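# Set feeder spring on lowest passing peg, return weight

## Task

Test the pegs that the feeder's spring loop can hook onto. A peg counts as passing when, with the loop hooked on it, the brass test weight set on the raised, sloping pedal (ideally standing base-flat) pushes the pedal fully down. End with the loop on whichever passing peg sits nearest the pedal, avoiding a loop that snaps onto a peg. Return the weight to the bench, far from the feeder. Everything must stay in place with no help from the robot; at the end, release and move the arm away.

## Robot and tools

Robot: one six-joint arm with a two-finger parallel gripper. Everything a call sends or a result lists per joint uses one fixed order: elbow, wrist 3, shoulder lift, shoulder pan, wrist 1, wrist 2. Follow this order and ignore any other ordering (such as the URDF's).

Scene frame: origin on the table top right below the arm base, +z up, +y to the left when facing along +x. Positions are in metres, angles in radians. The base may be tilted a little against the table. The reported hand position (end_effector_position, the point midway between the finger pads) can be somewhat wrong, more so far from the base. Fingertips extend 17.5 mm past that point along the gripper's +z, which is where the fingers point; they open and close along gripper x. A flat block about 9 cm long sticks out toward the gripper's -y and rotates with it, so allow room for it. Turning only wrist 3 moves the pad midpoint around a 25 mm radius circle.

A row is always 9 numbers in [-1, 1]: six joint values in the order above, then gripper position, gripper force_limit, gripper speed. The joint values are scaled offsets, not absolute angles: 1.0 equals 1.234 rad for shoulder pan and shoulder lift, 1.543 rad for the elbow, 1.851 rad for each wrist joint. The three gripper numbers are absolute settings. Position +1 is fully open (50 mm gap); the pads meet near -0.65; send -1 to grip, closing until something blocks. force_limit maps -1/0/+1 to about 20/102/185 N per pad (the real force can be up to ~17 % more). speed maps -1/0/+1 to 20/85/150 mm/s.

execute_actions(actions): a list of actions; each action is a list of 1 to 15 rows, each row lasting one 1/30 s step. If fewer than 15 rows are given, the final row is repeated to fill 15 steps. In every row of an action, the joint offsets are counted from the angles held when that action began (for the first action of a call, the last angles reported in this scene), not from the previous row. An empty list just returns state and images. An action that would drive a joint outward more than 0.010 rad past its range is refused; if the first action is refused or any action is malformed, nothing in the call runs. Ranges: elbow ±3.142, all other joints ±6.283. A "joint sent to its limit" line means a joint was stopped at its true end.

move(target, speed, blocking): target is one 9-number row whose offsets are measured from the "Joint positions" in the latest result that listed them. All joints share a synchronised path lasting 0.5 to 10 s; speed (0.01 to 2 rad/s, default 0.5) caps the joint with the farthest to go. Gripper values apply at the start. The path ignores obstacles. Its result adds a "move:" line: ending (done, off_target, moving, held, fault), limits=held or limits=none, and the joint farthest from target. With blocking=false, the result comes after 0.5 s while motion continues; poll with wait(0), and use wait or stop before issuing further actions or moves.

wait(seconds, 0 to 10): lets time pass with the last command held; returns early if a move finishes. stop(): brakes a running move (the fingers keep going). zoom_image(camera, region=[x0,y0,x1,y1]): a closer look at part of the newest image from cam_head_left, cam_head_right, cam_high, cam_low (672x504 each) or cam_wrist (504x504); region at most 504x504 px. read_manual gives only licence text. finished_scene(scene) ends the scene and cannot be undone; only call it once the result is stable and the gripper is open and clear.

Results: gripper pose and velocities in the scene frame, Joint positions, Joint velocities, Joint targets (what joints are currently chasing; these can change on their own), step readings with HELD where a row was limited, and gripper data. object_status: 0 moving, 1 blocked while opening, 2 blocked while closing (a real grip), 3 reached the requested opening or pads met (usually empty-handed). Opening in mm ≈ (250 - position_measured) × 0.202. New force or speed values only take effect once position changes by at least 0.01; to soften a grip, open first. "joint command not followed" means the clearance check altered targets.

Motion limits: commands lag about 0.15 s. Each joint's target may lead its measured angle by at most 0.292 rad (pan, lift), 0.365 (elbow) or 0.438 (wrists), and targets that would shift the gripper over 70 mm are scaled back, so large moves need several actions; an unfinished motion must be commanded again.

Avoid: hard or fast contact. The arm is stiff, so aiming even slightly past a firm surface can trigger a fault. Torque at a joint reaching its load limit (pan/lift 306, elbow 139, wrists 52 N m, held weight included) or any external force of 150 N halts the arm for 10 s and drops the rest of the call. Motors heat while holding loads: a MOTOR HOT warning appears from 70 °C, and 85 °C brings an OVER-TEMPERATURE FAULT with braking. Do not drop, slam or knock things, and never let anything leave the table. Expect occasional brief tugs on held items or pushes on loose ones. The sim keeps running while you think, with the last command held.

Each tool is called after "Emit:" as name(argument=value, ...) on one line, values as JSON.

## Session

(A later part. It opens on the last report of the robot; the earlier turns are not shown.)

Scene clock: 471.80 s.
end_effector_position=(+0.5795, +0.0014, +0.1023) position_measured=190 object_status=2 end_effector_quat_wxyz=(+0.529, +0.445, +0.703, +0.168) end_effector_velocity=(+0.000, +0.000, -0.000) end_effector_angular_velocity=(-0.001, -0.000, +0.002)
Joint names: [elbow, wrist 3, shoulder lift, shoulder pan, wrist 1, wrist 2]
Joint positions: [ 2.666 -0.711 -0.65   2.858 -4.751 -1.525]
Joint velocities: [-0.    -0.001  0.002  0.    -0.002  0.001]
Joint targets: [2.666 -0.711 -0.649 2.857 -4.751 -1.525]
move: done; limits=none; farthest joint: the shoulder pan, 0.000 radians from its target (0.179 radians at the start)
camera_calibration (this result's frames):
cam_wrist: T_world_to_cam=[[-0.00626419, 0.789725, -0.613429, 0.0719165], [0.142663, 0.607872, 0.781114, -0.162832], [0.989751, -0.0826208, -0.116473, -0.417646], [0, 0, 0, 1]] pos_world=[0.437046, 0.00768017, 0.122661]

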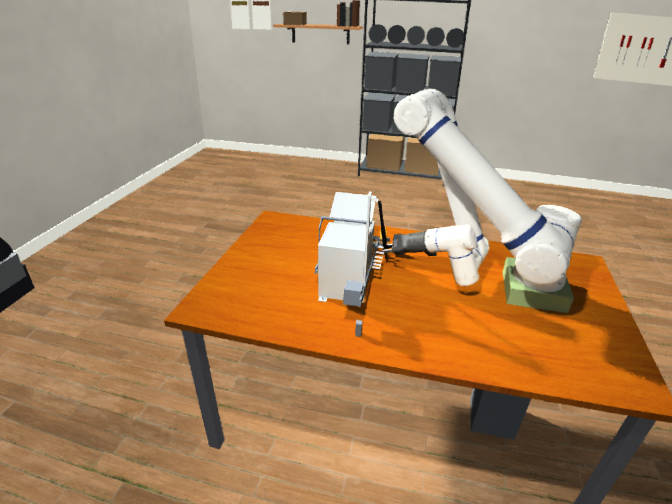

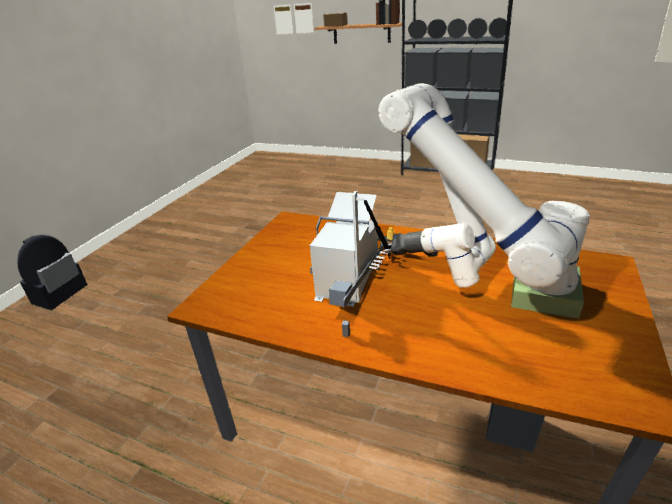

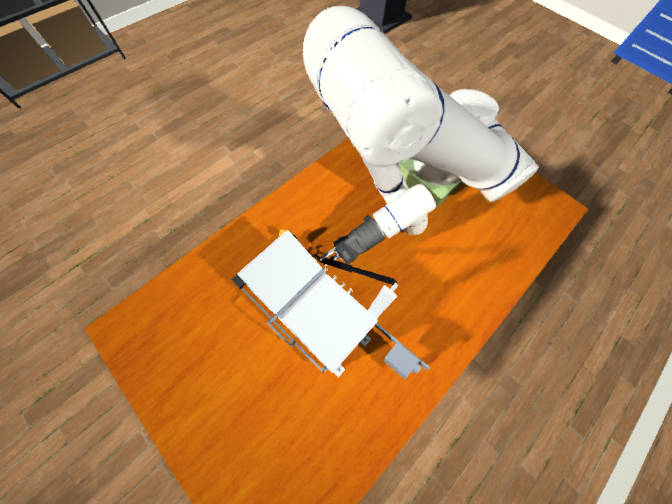

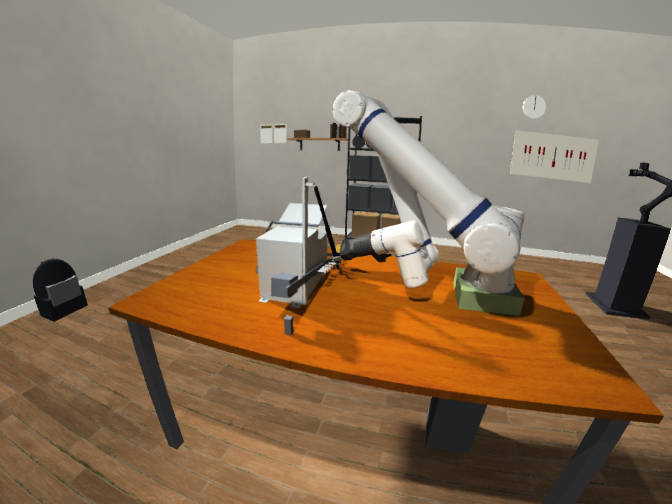

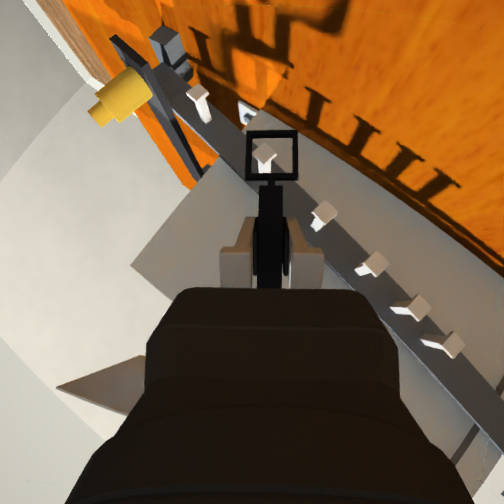

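Emit:
move(target=[0.0001,-0.0115,0.0079,-0.0176,-0.0051,0.0108,-1,-0.4,0], speed=0.06)

Emit:
zoom_image(camera="cam_wrist", region=[170,80,370,280])

Scene clock: 488.13 s.
end_effector_position=(+0.5799, -0.0055, +0.1003) position_measured=190 object_status=2 end_effector_quat_wxyz=(+0.530, +0.440, +0.706, +0.164) end_effector_velocity=(+0.000, -0.000, +0.000) end_effector_angular_velocity=(-0.002, -0.000, +0.001)
Joint names: [elbow, wrist 3, shoulder lift, shoulder pan, wrist 1, wrist 2]
Joint positions: [ 2.666 -0.732 -0.64   2.836 -4.76  -1.505]
Joint velocities: [-0.    -0.003  0.    -0.001 -0.001  0.002]
Joint targets: [2.666 -0.732 -0.640 2.836 -4.760 -1.505]
move: done; limits=none; farthest joint: the shoulder pan, 0.000 radians from its target (0.021 radians at the start)
camera_calibration (this result's frames):
cam_wrist: T_world_to_cam=[[-0.0119119, 0.782741, -0.622234, 0.0802601], [0.141957, 0.617299, 0.773815, -0.155858], [0.989801, -0.079113, -0.118469, -0.418658], [0, 0, 0, 1]] pos_world=[0.437469, 0.000266701, 0.120948]

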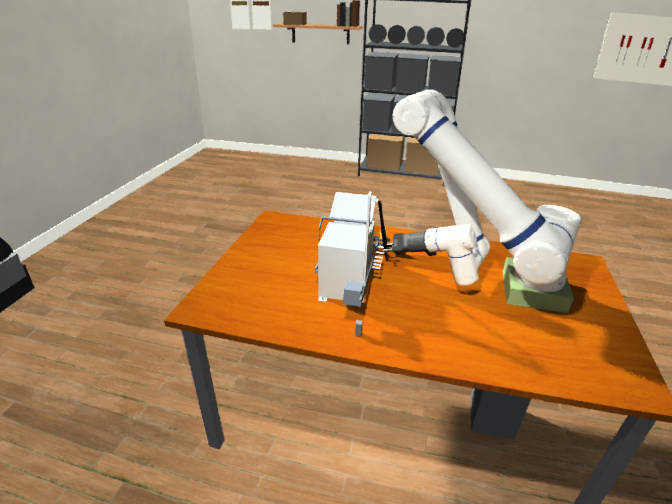

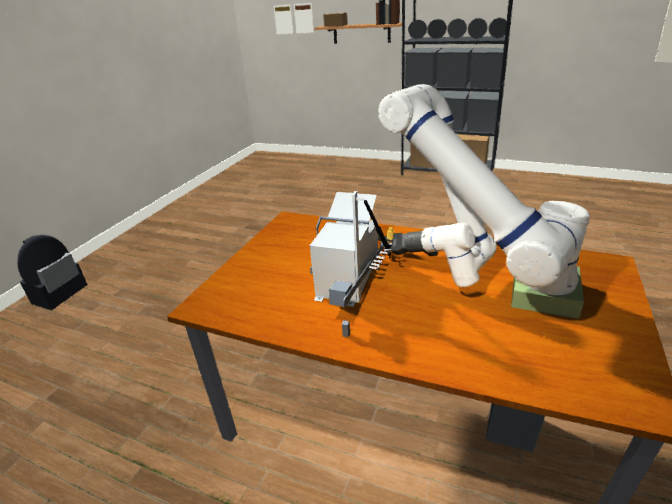

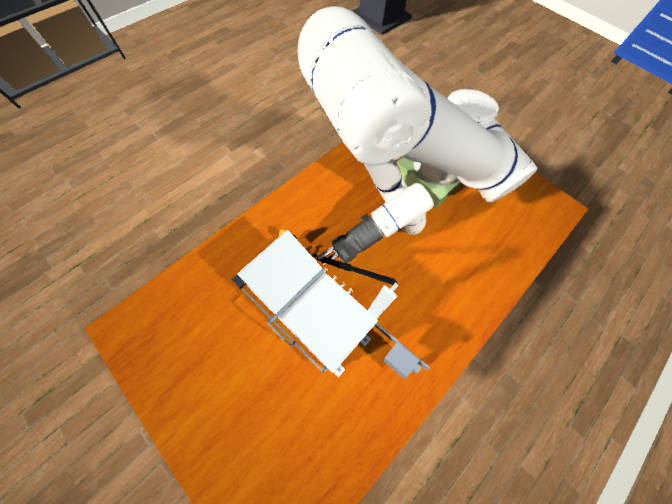

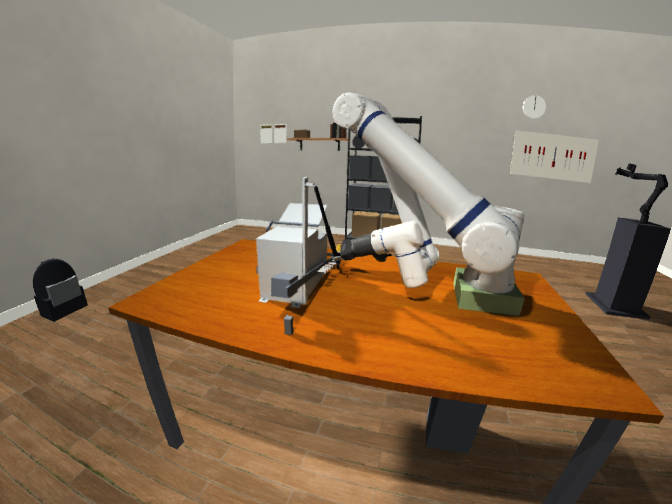

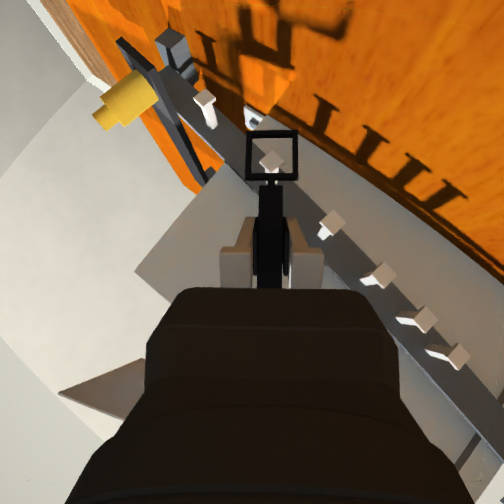

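Region (170, 80, 370, 280) of cam_wrist's 504x504 image, scaled by 2.520, with more detail than that image has.

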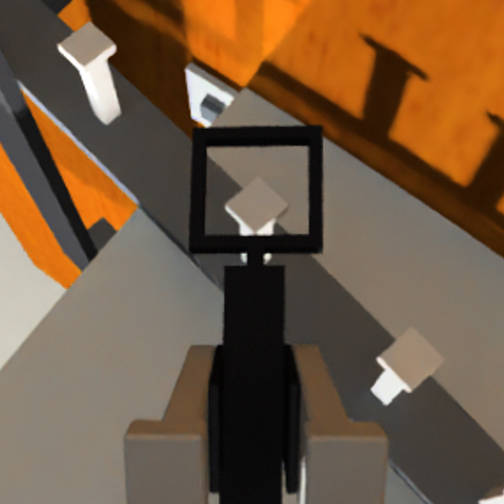

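Emit:
move(target=[-0.0258,-0.0007,0.0167,-0.0102,-0.0149,0.0281,-1,-0.4,0], speed=0.06)

Emit:
zoom_image(camera="cam_wrist", region=[170,80,370,280])

Scene clock: 498.00 s.
end_effector_position=(+0.6014, -0.0043, +0.1002) position_measured=190 object_status=2 end_effector_quat_wxyz=(+0.544, +0.423, +0.700, +0.185) end_effector_velocity=(+0.002, -0.000, -0.000) end_effector_angular_velocity=(+0.000, -0.003, +0.001)
Joint names: [elbow, wrist 3, shoulder lift, shoulder pan, wrist 1, wrist 2]
Joint positions: [ 2.626 -0.733 -0.619  2.823 -4.788 -1.453]
Joint velocities: [-0.004  0.001  0.001 -0.001 -0.001  0.002]
Joint targets: [2.626 -0.733 -0.619 2.823 -4.788 -1.453]
move: done; limits=none; farthest joint: the shoulder pan, 0.000 radians from its target (0.012 radians at the start)
camera_calibration (this result's frames):
cam_wrist: T_world_to_cam=[[-0.0096613, 0.783366, -0.621485, 0.0781004], [0.0807104, 0.620097, 0.780362, -0.123408], [0.996691, -0.042621, -0.0692168, -0.448822], [0, 0, 0, 1]] pos_world=[0.458052, -0.00378567, 0.113775]

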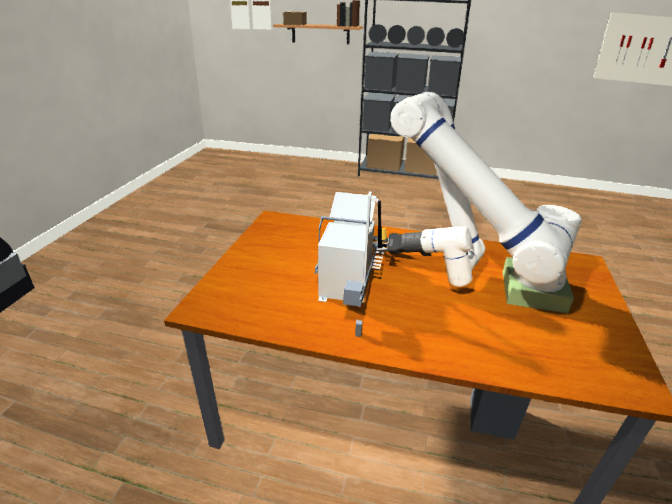

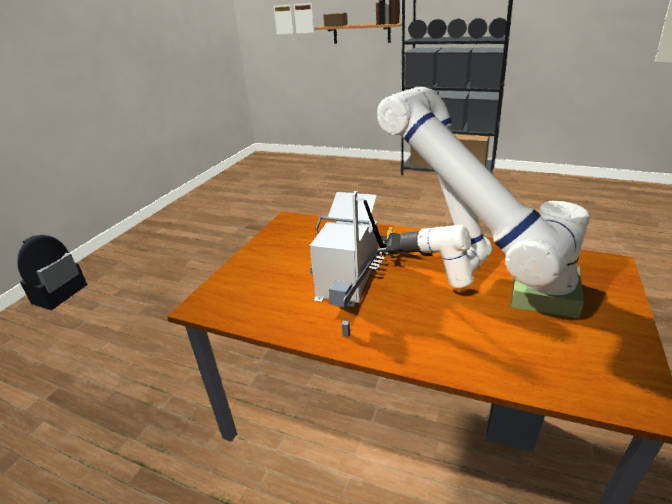

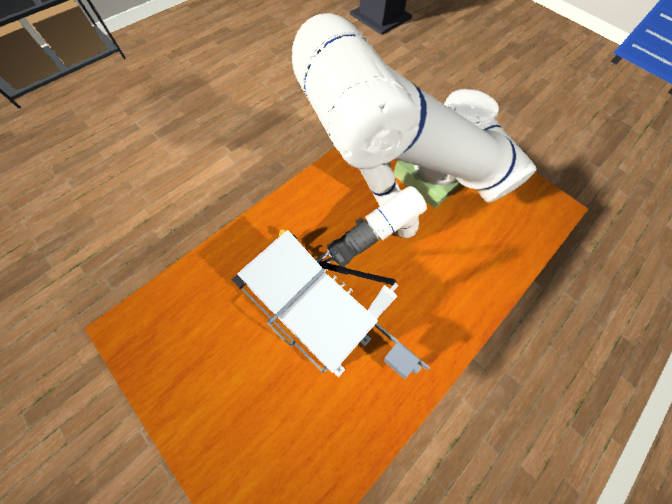

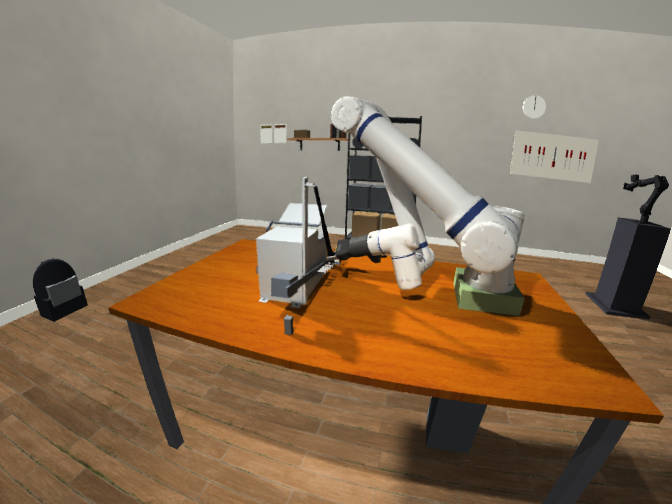

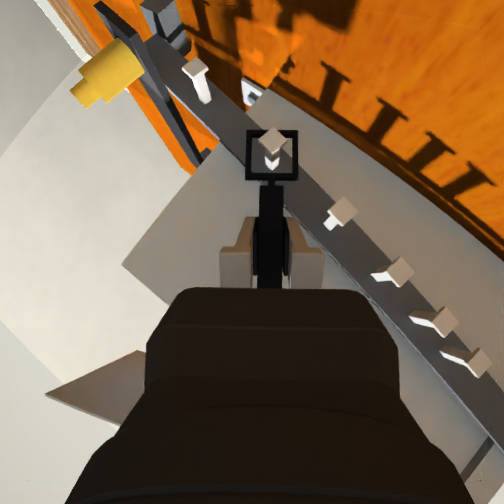

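Region (170, 80, 370, 280) of cam_wrist's 504x504 image, scaled by 2.520, with more detail than that image has.

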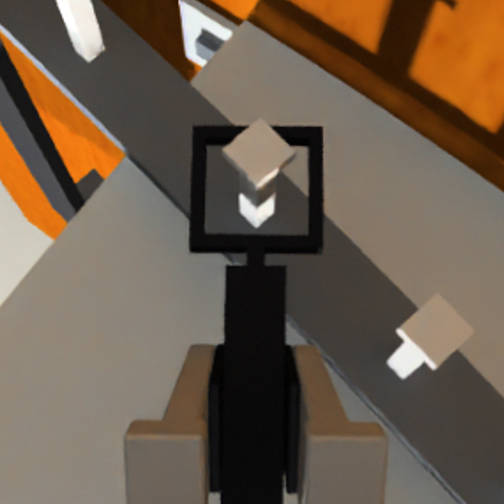

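Emit:
move(target=[0.0032,0.003,-0.0175,0.0126,0.0086,-0.0079,-1,-0.4,0], speed=0.014)

Emit:
zoom_image(camera="cam_wrist", region=[170,80,370,280])

Scene clock: 509.07 s.
end_effector_position=(+0.6010, +0.0008, +0.1069) position_measured=190 object_status=2 end_effector_quat_wxyz=(+0.544, +0.424, +0.700, +0.185) end_effector_velocity=(+0.000, +0.001, +0.001) end_effector_angular_velocity=(-0.001, -0.003, +0.001)
Joint names: [elbow, wrist 3, shoulder lift, shoulder pan, wrist 1, wrist 2]
Joint positions: [ 2.631 -0.728 -0.641  2.839 -4.772 -1.468]
Joint velocities: [-0.     0.    -0.002  0.002 -0.    -0.001]
Joint targets: [2.631 -0.728 -0.641 2.839 -4.772 -1.468]
move: done; limits=none; farthest joint: the shoulder pan, 0.000 radians from its target (0.015 radians at the start)
camera_calibration (this result's frames):
cam_wrist: T_world_to_cam=[[-0.00951844, 0.783348, -0.62151, 0.0782056], [0.0806613, 0.620114, 0.780354, -0.131768], [0.996696, -0.0427041, -0.0690884, -0.447723], [0, 0, 0, 1]] pos_world=[0.457616, 0.00132964, 0.120499]

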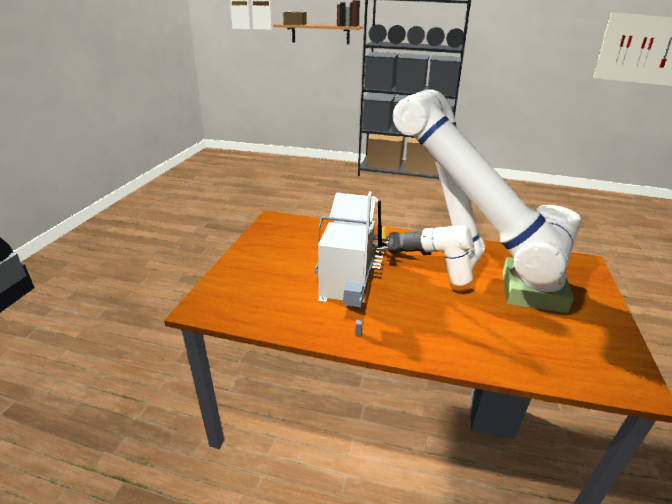

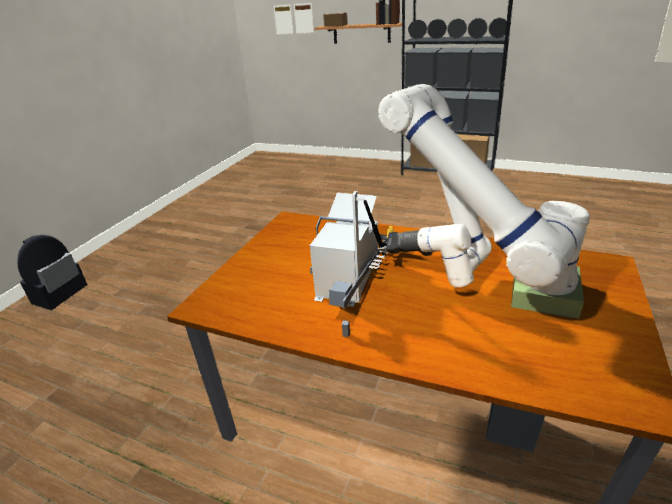

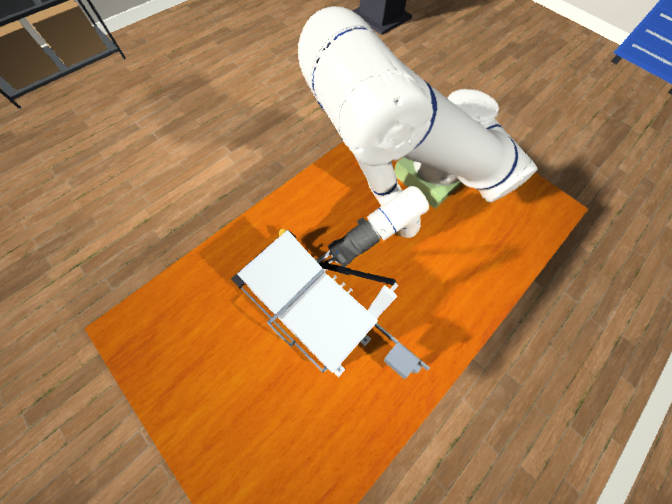

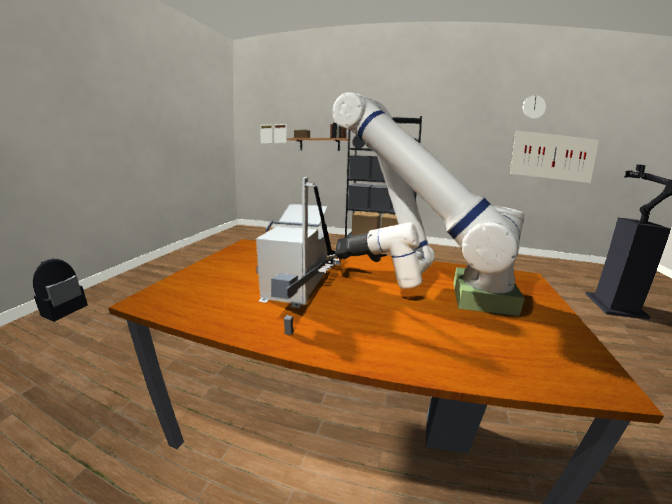

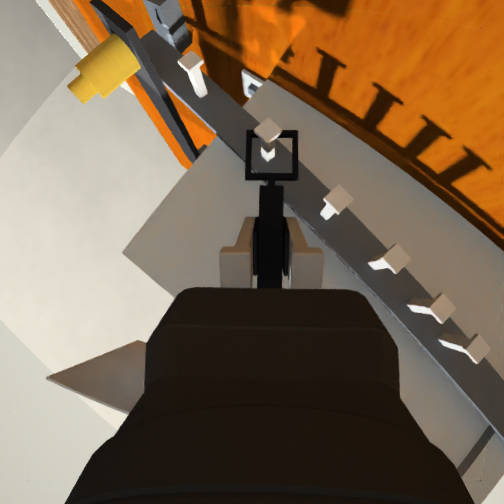

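Region (170, 80, 370, 280) of cam_wrist's 504x504 image, scaled by 2.520, with more detail than that image has.

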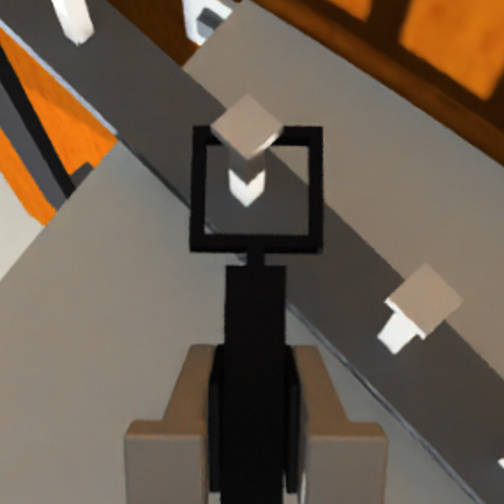

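In contact with the lever lifted ~3 mm. Open slowly.

Emit:
move(target=[0,0,0,0,0,0,0.05,-0.4,-1])

Emit:
zoom_image(camera="cam_wrist", region=[170,80,370,280])

Scene clock: 515.83 s.
end_effector_position=(+0.6010, +0.0009, +0.1070) position_measured=145 object_status=3 end_effector_quat_wxyz=(+0.544, +0.423, +0.700, +0.185) end_effector_velocity=(+0.000, +0.000, +0.000) end_effector_angular_velocity=(-0.000, -0.001, +0.000)
Joint names: [elbow, wrist 3, shoulder lift, shoulder pan, wrist 1, wrist 2]
Joint positions: [ 2.631 -0.728 -0.641  2.839 -4.772 -1.468]
Joint velocities: [-0.  0. -0.  0. -0.  0.]
Joint targets: [2.631 -0.728 -0.641 2.839 -4.772 -1.468]
move: done; limits=none; farthest joint: the shoulder pan, 0.000 radians from its target (0.000 radians at the start)
camera_calibration (this result's frames):
cam_wrist: T_world_to_cam=[[-0.00954896, 0.783349, -0.621509, 0.0782092], [0.0805365, 0.620121, 0.780362, -0.131803], [0.996706, -0.0426025, -0.0690097, -0.447721], [0, 0, 0, 1]] pos_world=[0.457608, 0.00139453, 0.120565]

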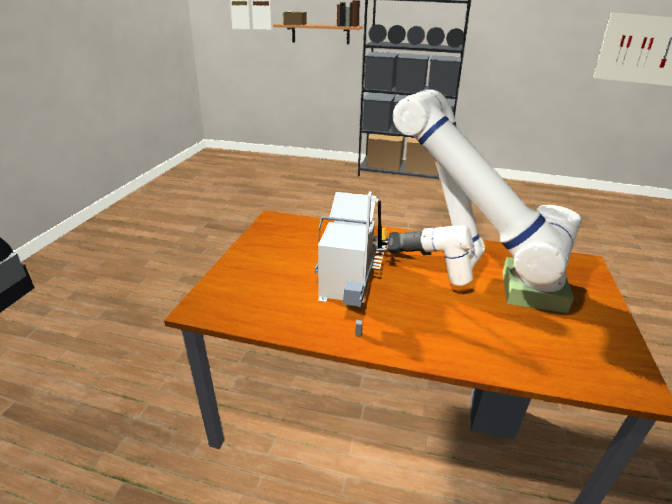

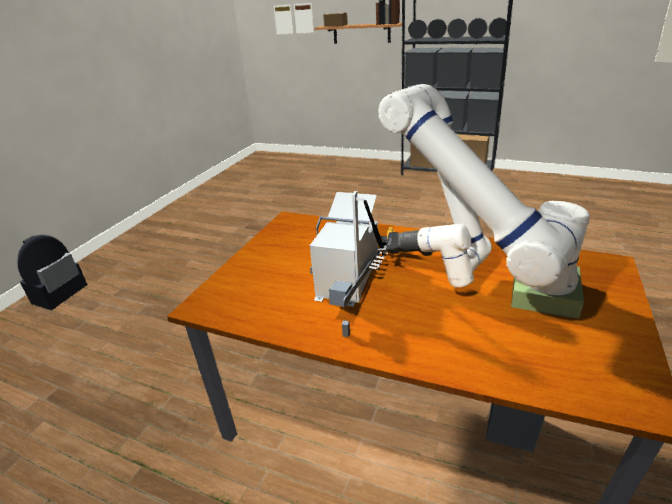

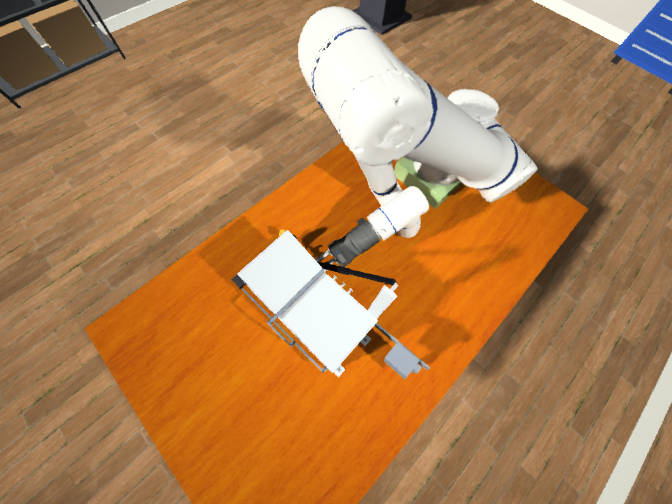

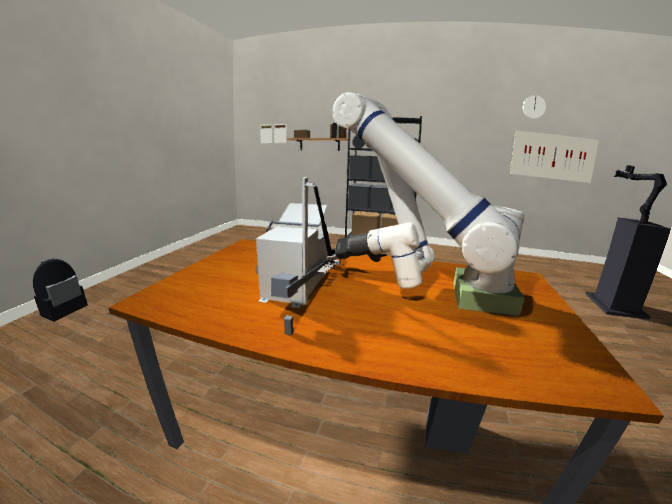

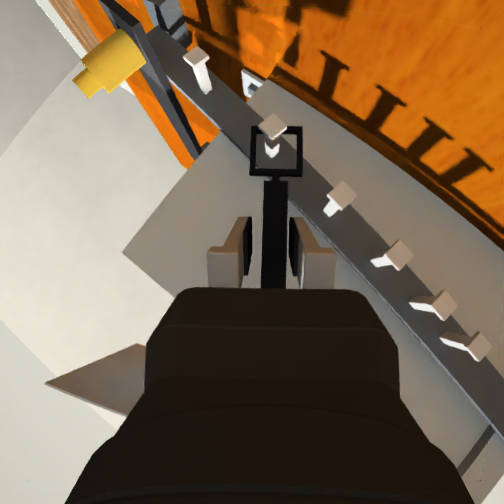

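Region (170, 80, 370, 280) of cam_wrist's 504x504 image, scaled by 2.520, with more detail than that image has.

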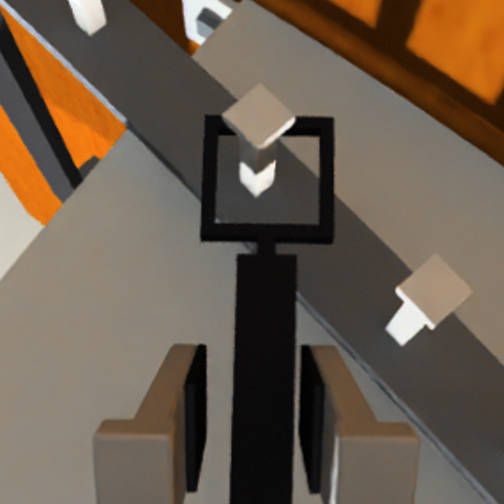

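Emit:
move(target=[0,0,0,0,0,0,-1,-0.4,-0.5])

Emit:
move(target=[-0.0026,-0.0025,0.0144,-0.0104,-0.0071,0.0065,-1,-0.4,-0.5], speed=0.04)

Emit:
zoom_image(camera="cam_wrist", region=[170,80,370,280])

Scene clock: 543.30 s.
end_effector_position=(+0.6010, +0.0008, +0.1069) position_measured=190 object_status=2 end_effector_quat_wxyz=(+0.544, +0.424, +0.700, +0.185) end_effector_velocity=(-0.000, +0.000, -0.000) end_effector_angular_velocity=(+0.001, +0.001, +0.000)
Joint names: [elbow, wrist 3, shoulder lift, shoulder pan, wrist 1, wrist 2]
Joint positions: [ 2.631 -0.728 -0.641  2.839 -4.772 -1.468]
Joint velocities: [ 0.001  0.    -0.     0.     0.001 -0.   ]
Joint targets: [2.631 -0.728 -0.641 2.839 -4.772 -1.468]
move: done; limits=none; farthest joint: the shoulder pan, 0.000 radians from its target (0.000 radians at the start)
camera_calibration (this result's frames):
cam_wrist: T_world_to_cam=[[-0.00952464, 0.78335, -0.621508, 0.0782066], [0.0806521, 0.620113, 0.780356, -0.131765], [0.996697, -0.0426933, -0.0690851, -0.447724], [0, 0, 0, 1]] pos_world=[0.457617, 0.00133135, 0.120499]

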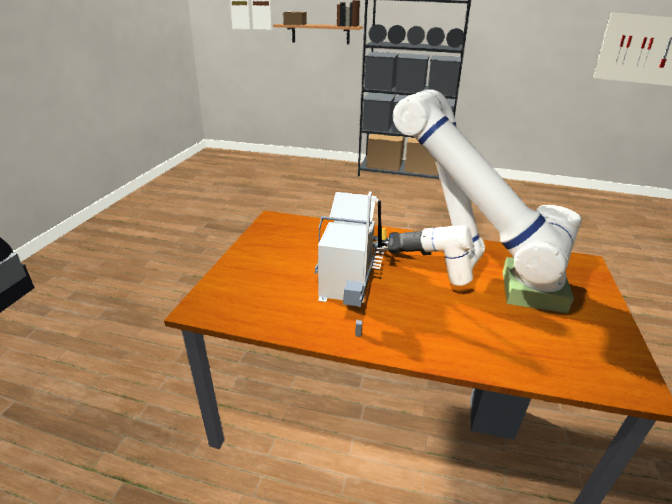

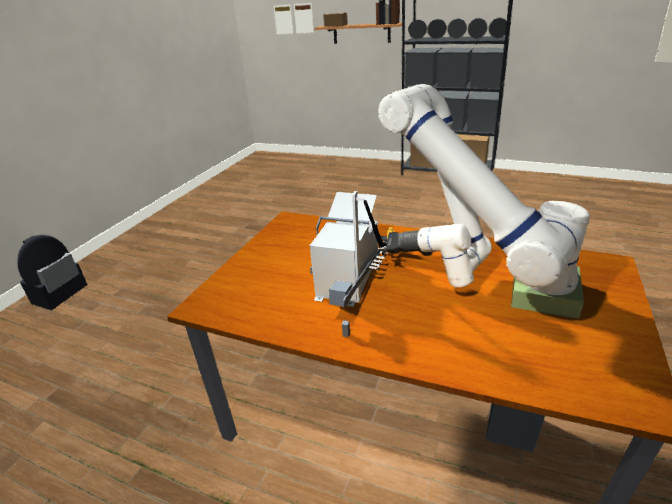

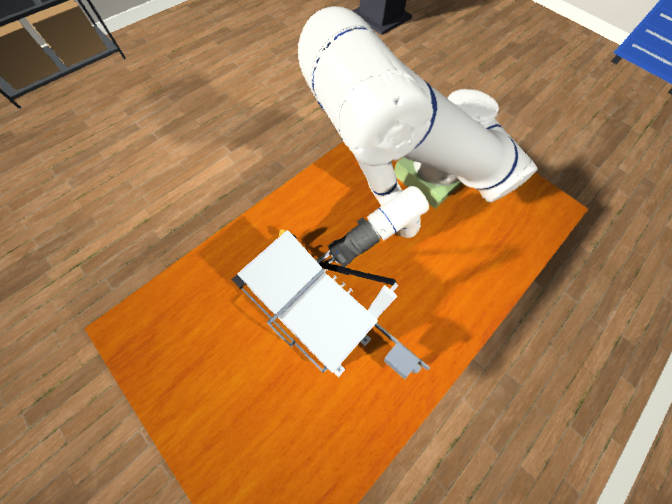

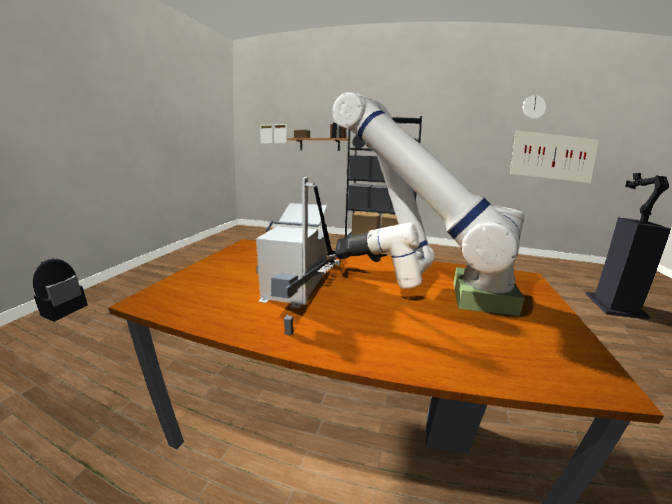

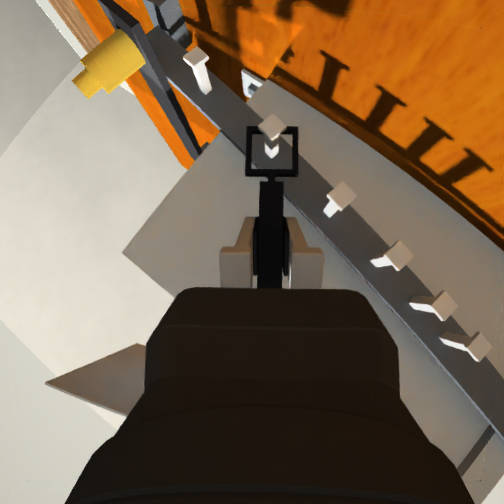

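Scene clock: 544.07 s.
end_effector_position=(+0.6014, -0.0034, +0.1014) position_measured=190 object_status=2 end_effector_quat_wxyz=(+0.544, +0.423, +0.700, +0.185) end_effector_velocity=(-0.000, -0.000, -0.000) end_effector_angular_velocity=(-0.000, -0.000, +0.000)
Joint names: [elbow, wrist 3, shoulder lift, shoulder pan, wrist 1, wrist 2]
Joint positions: [ 2.627 -0.732 -0.623  2.826 -4.785 -1.456]
Joint velocities: [ 0.    -0.001  0.001 -0.001 -0.001  0.001]
Joint targets: [2.627 -0.732 -0.623 2.826 -4.785 -1.456]
move: done; limits=none; farthest joint: the shoulder pan, 0.000 radians from its target (0.013 radians at the start)
camera_calibration (this result's frames):
cam_wrist: T_world_to_cam=[[-0.009643, 0.783334, -0.621527, 0.0781468], [0.0807198, 0.620137, 0.78033, -0.12492], [0.99669, -0.0426448, -0.0692105, -0.448614], [0, 0, 0, 1]] pos_world=[0.457966, -0.00287831, 0.115001]

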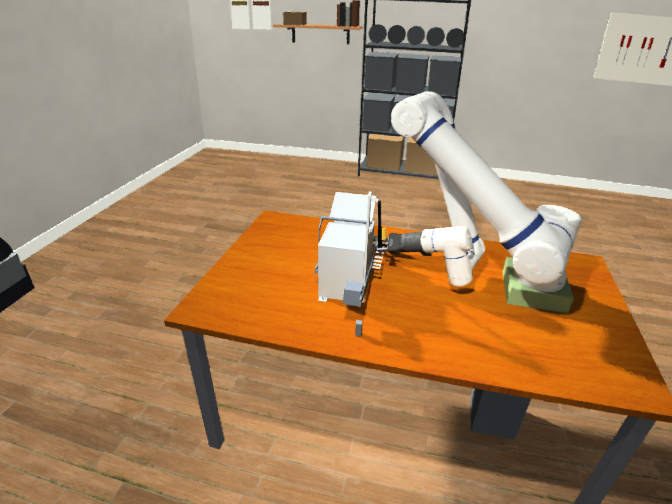

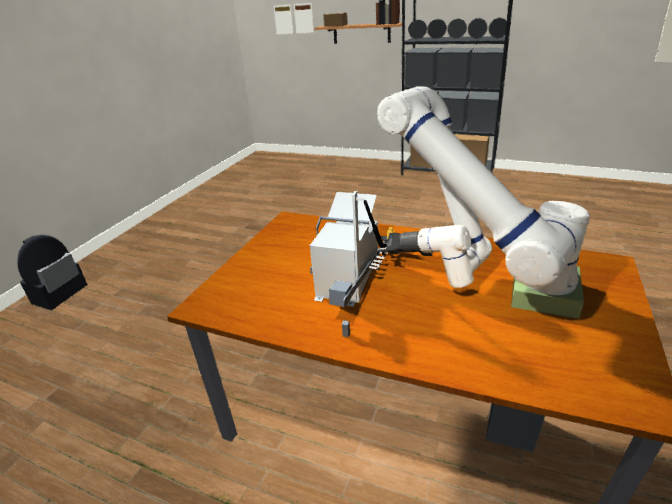

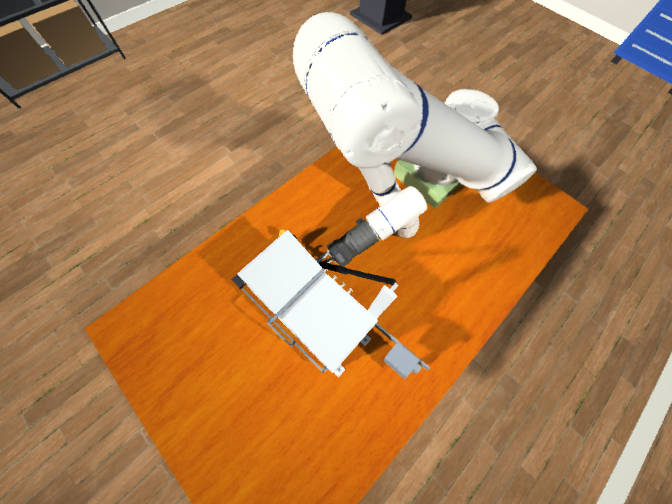

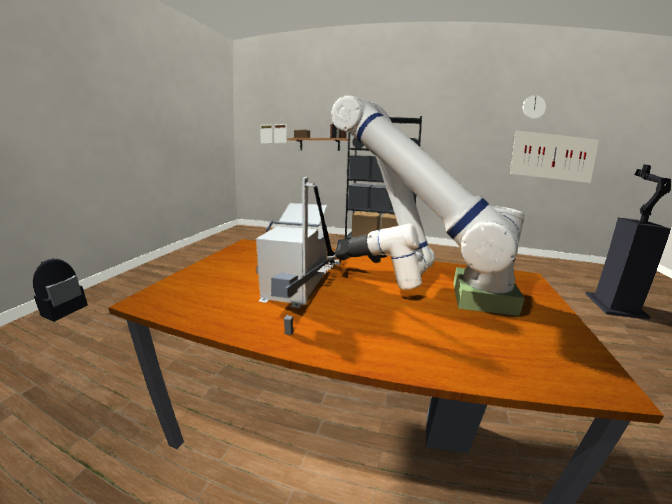

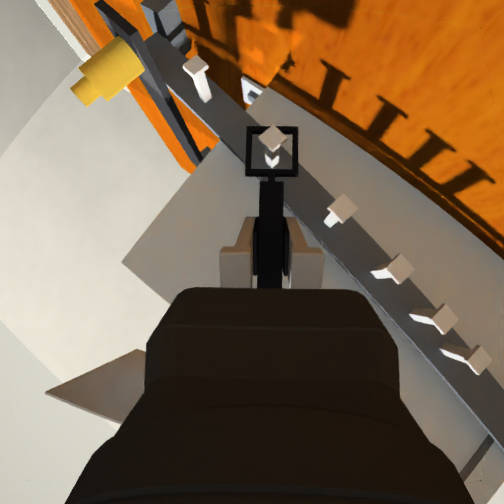

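Region (170, 80, 370, 280) of cam_wrist's 504x504 image, scaled by 2.520, with more detail than that image has.

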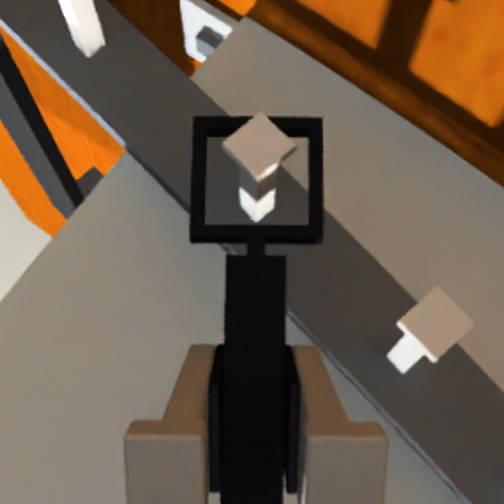

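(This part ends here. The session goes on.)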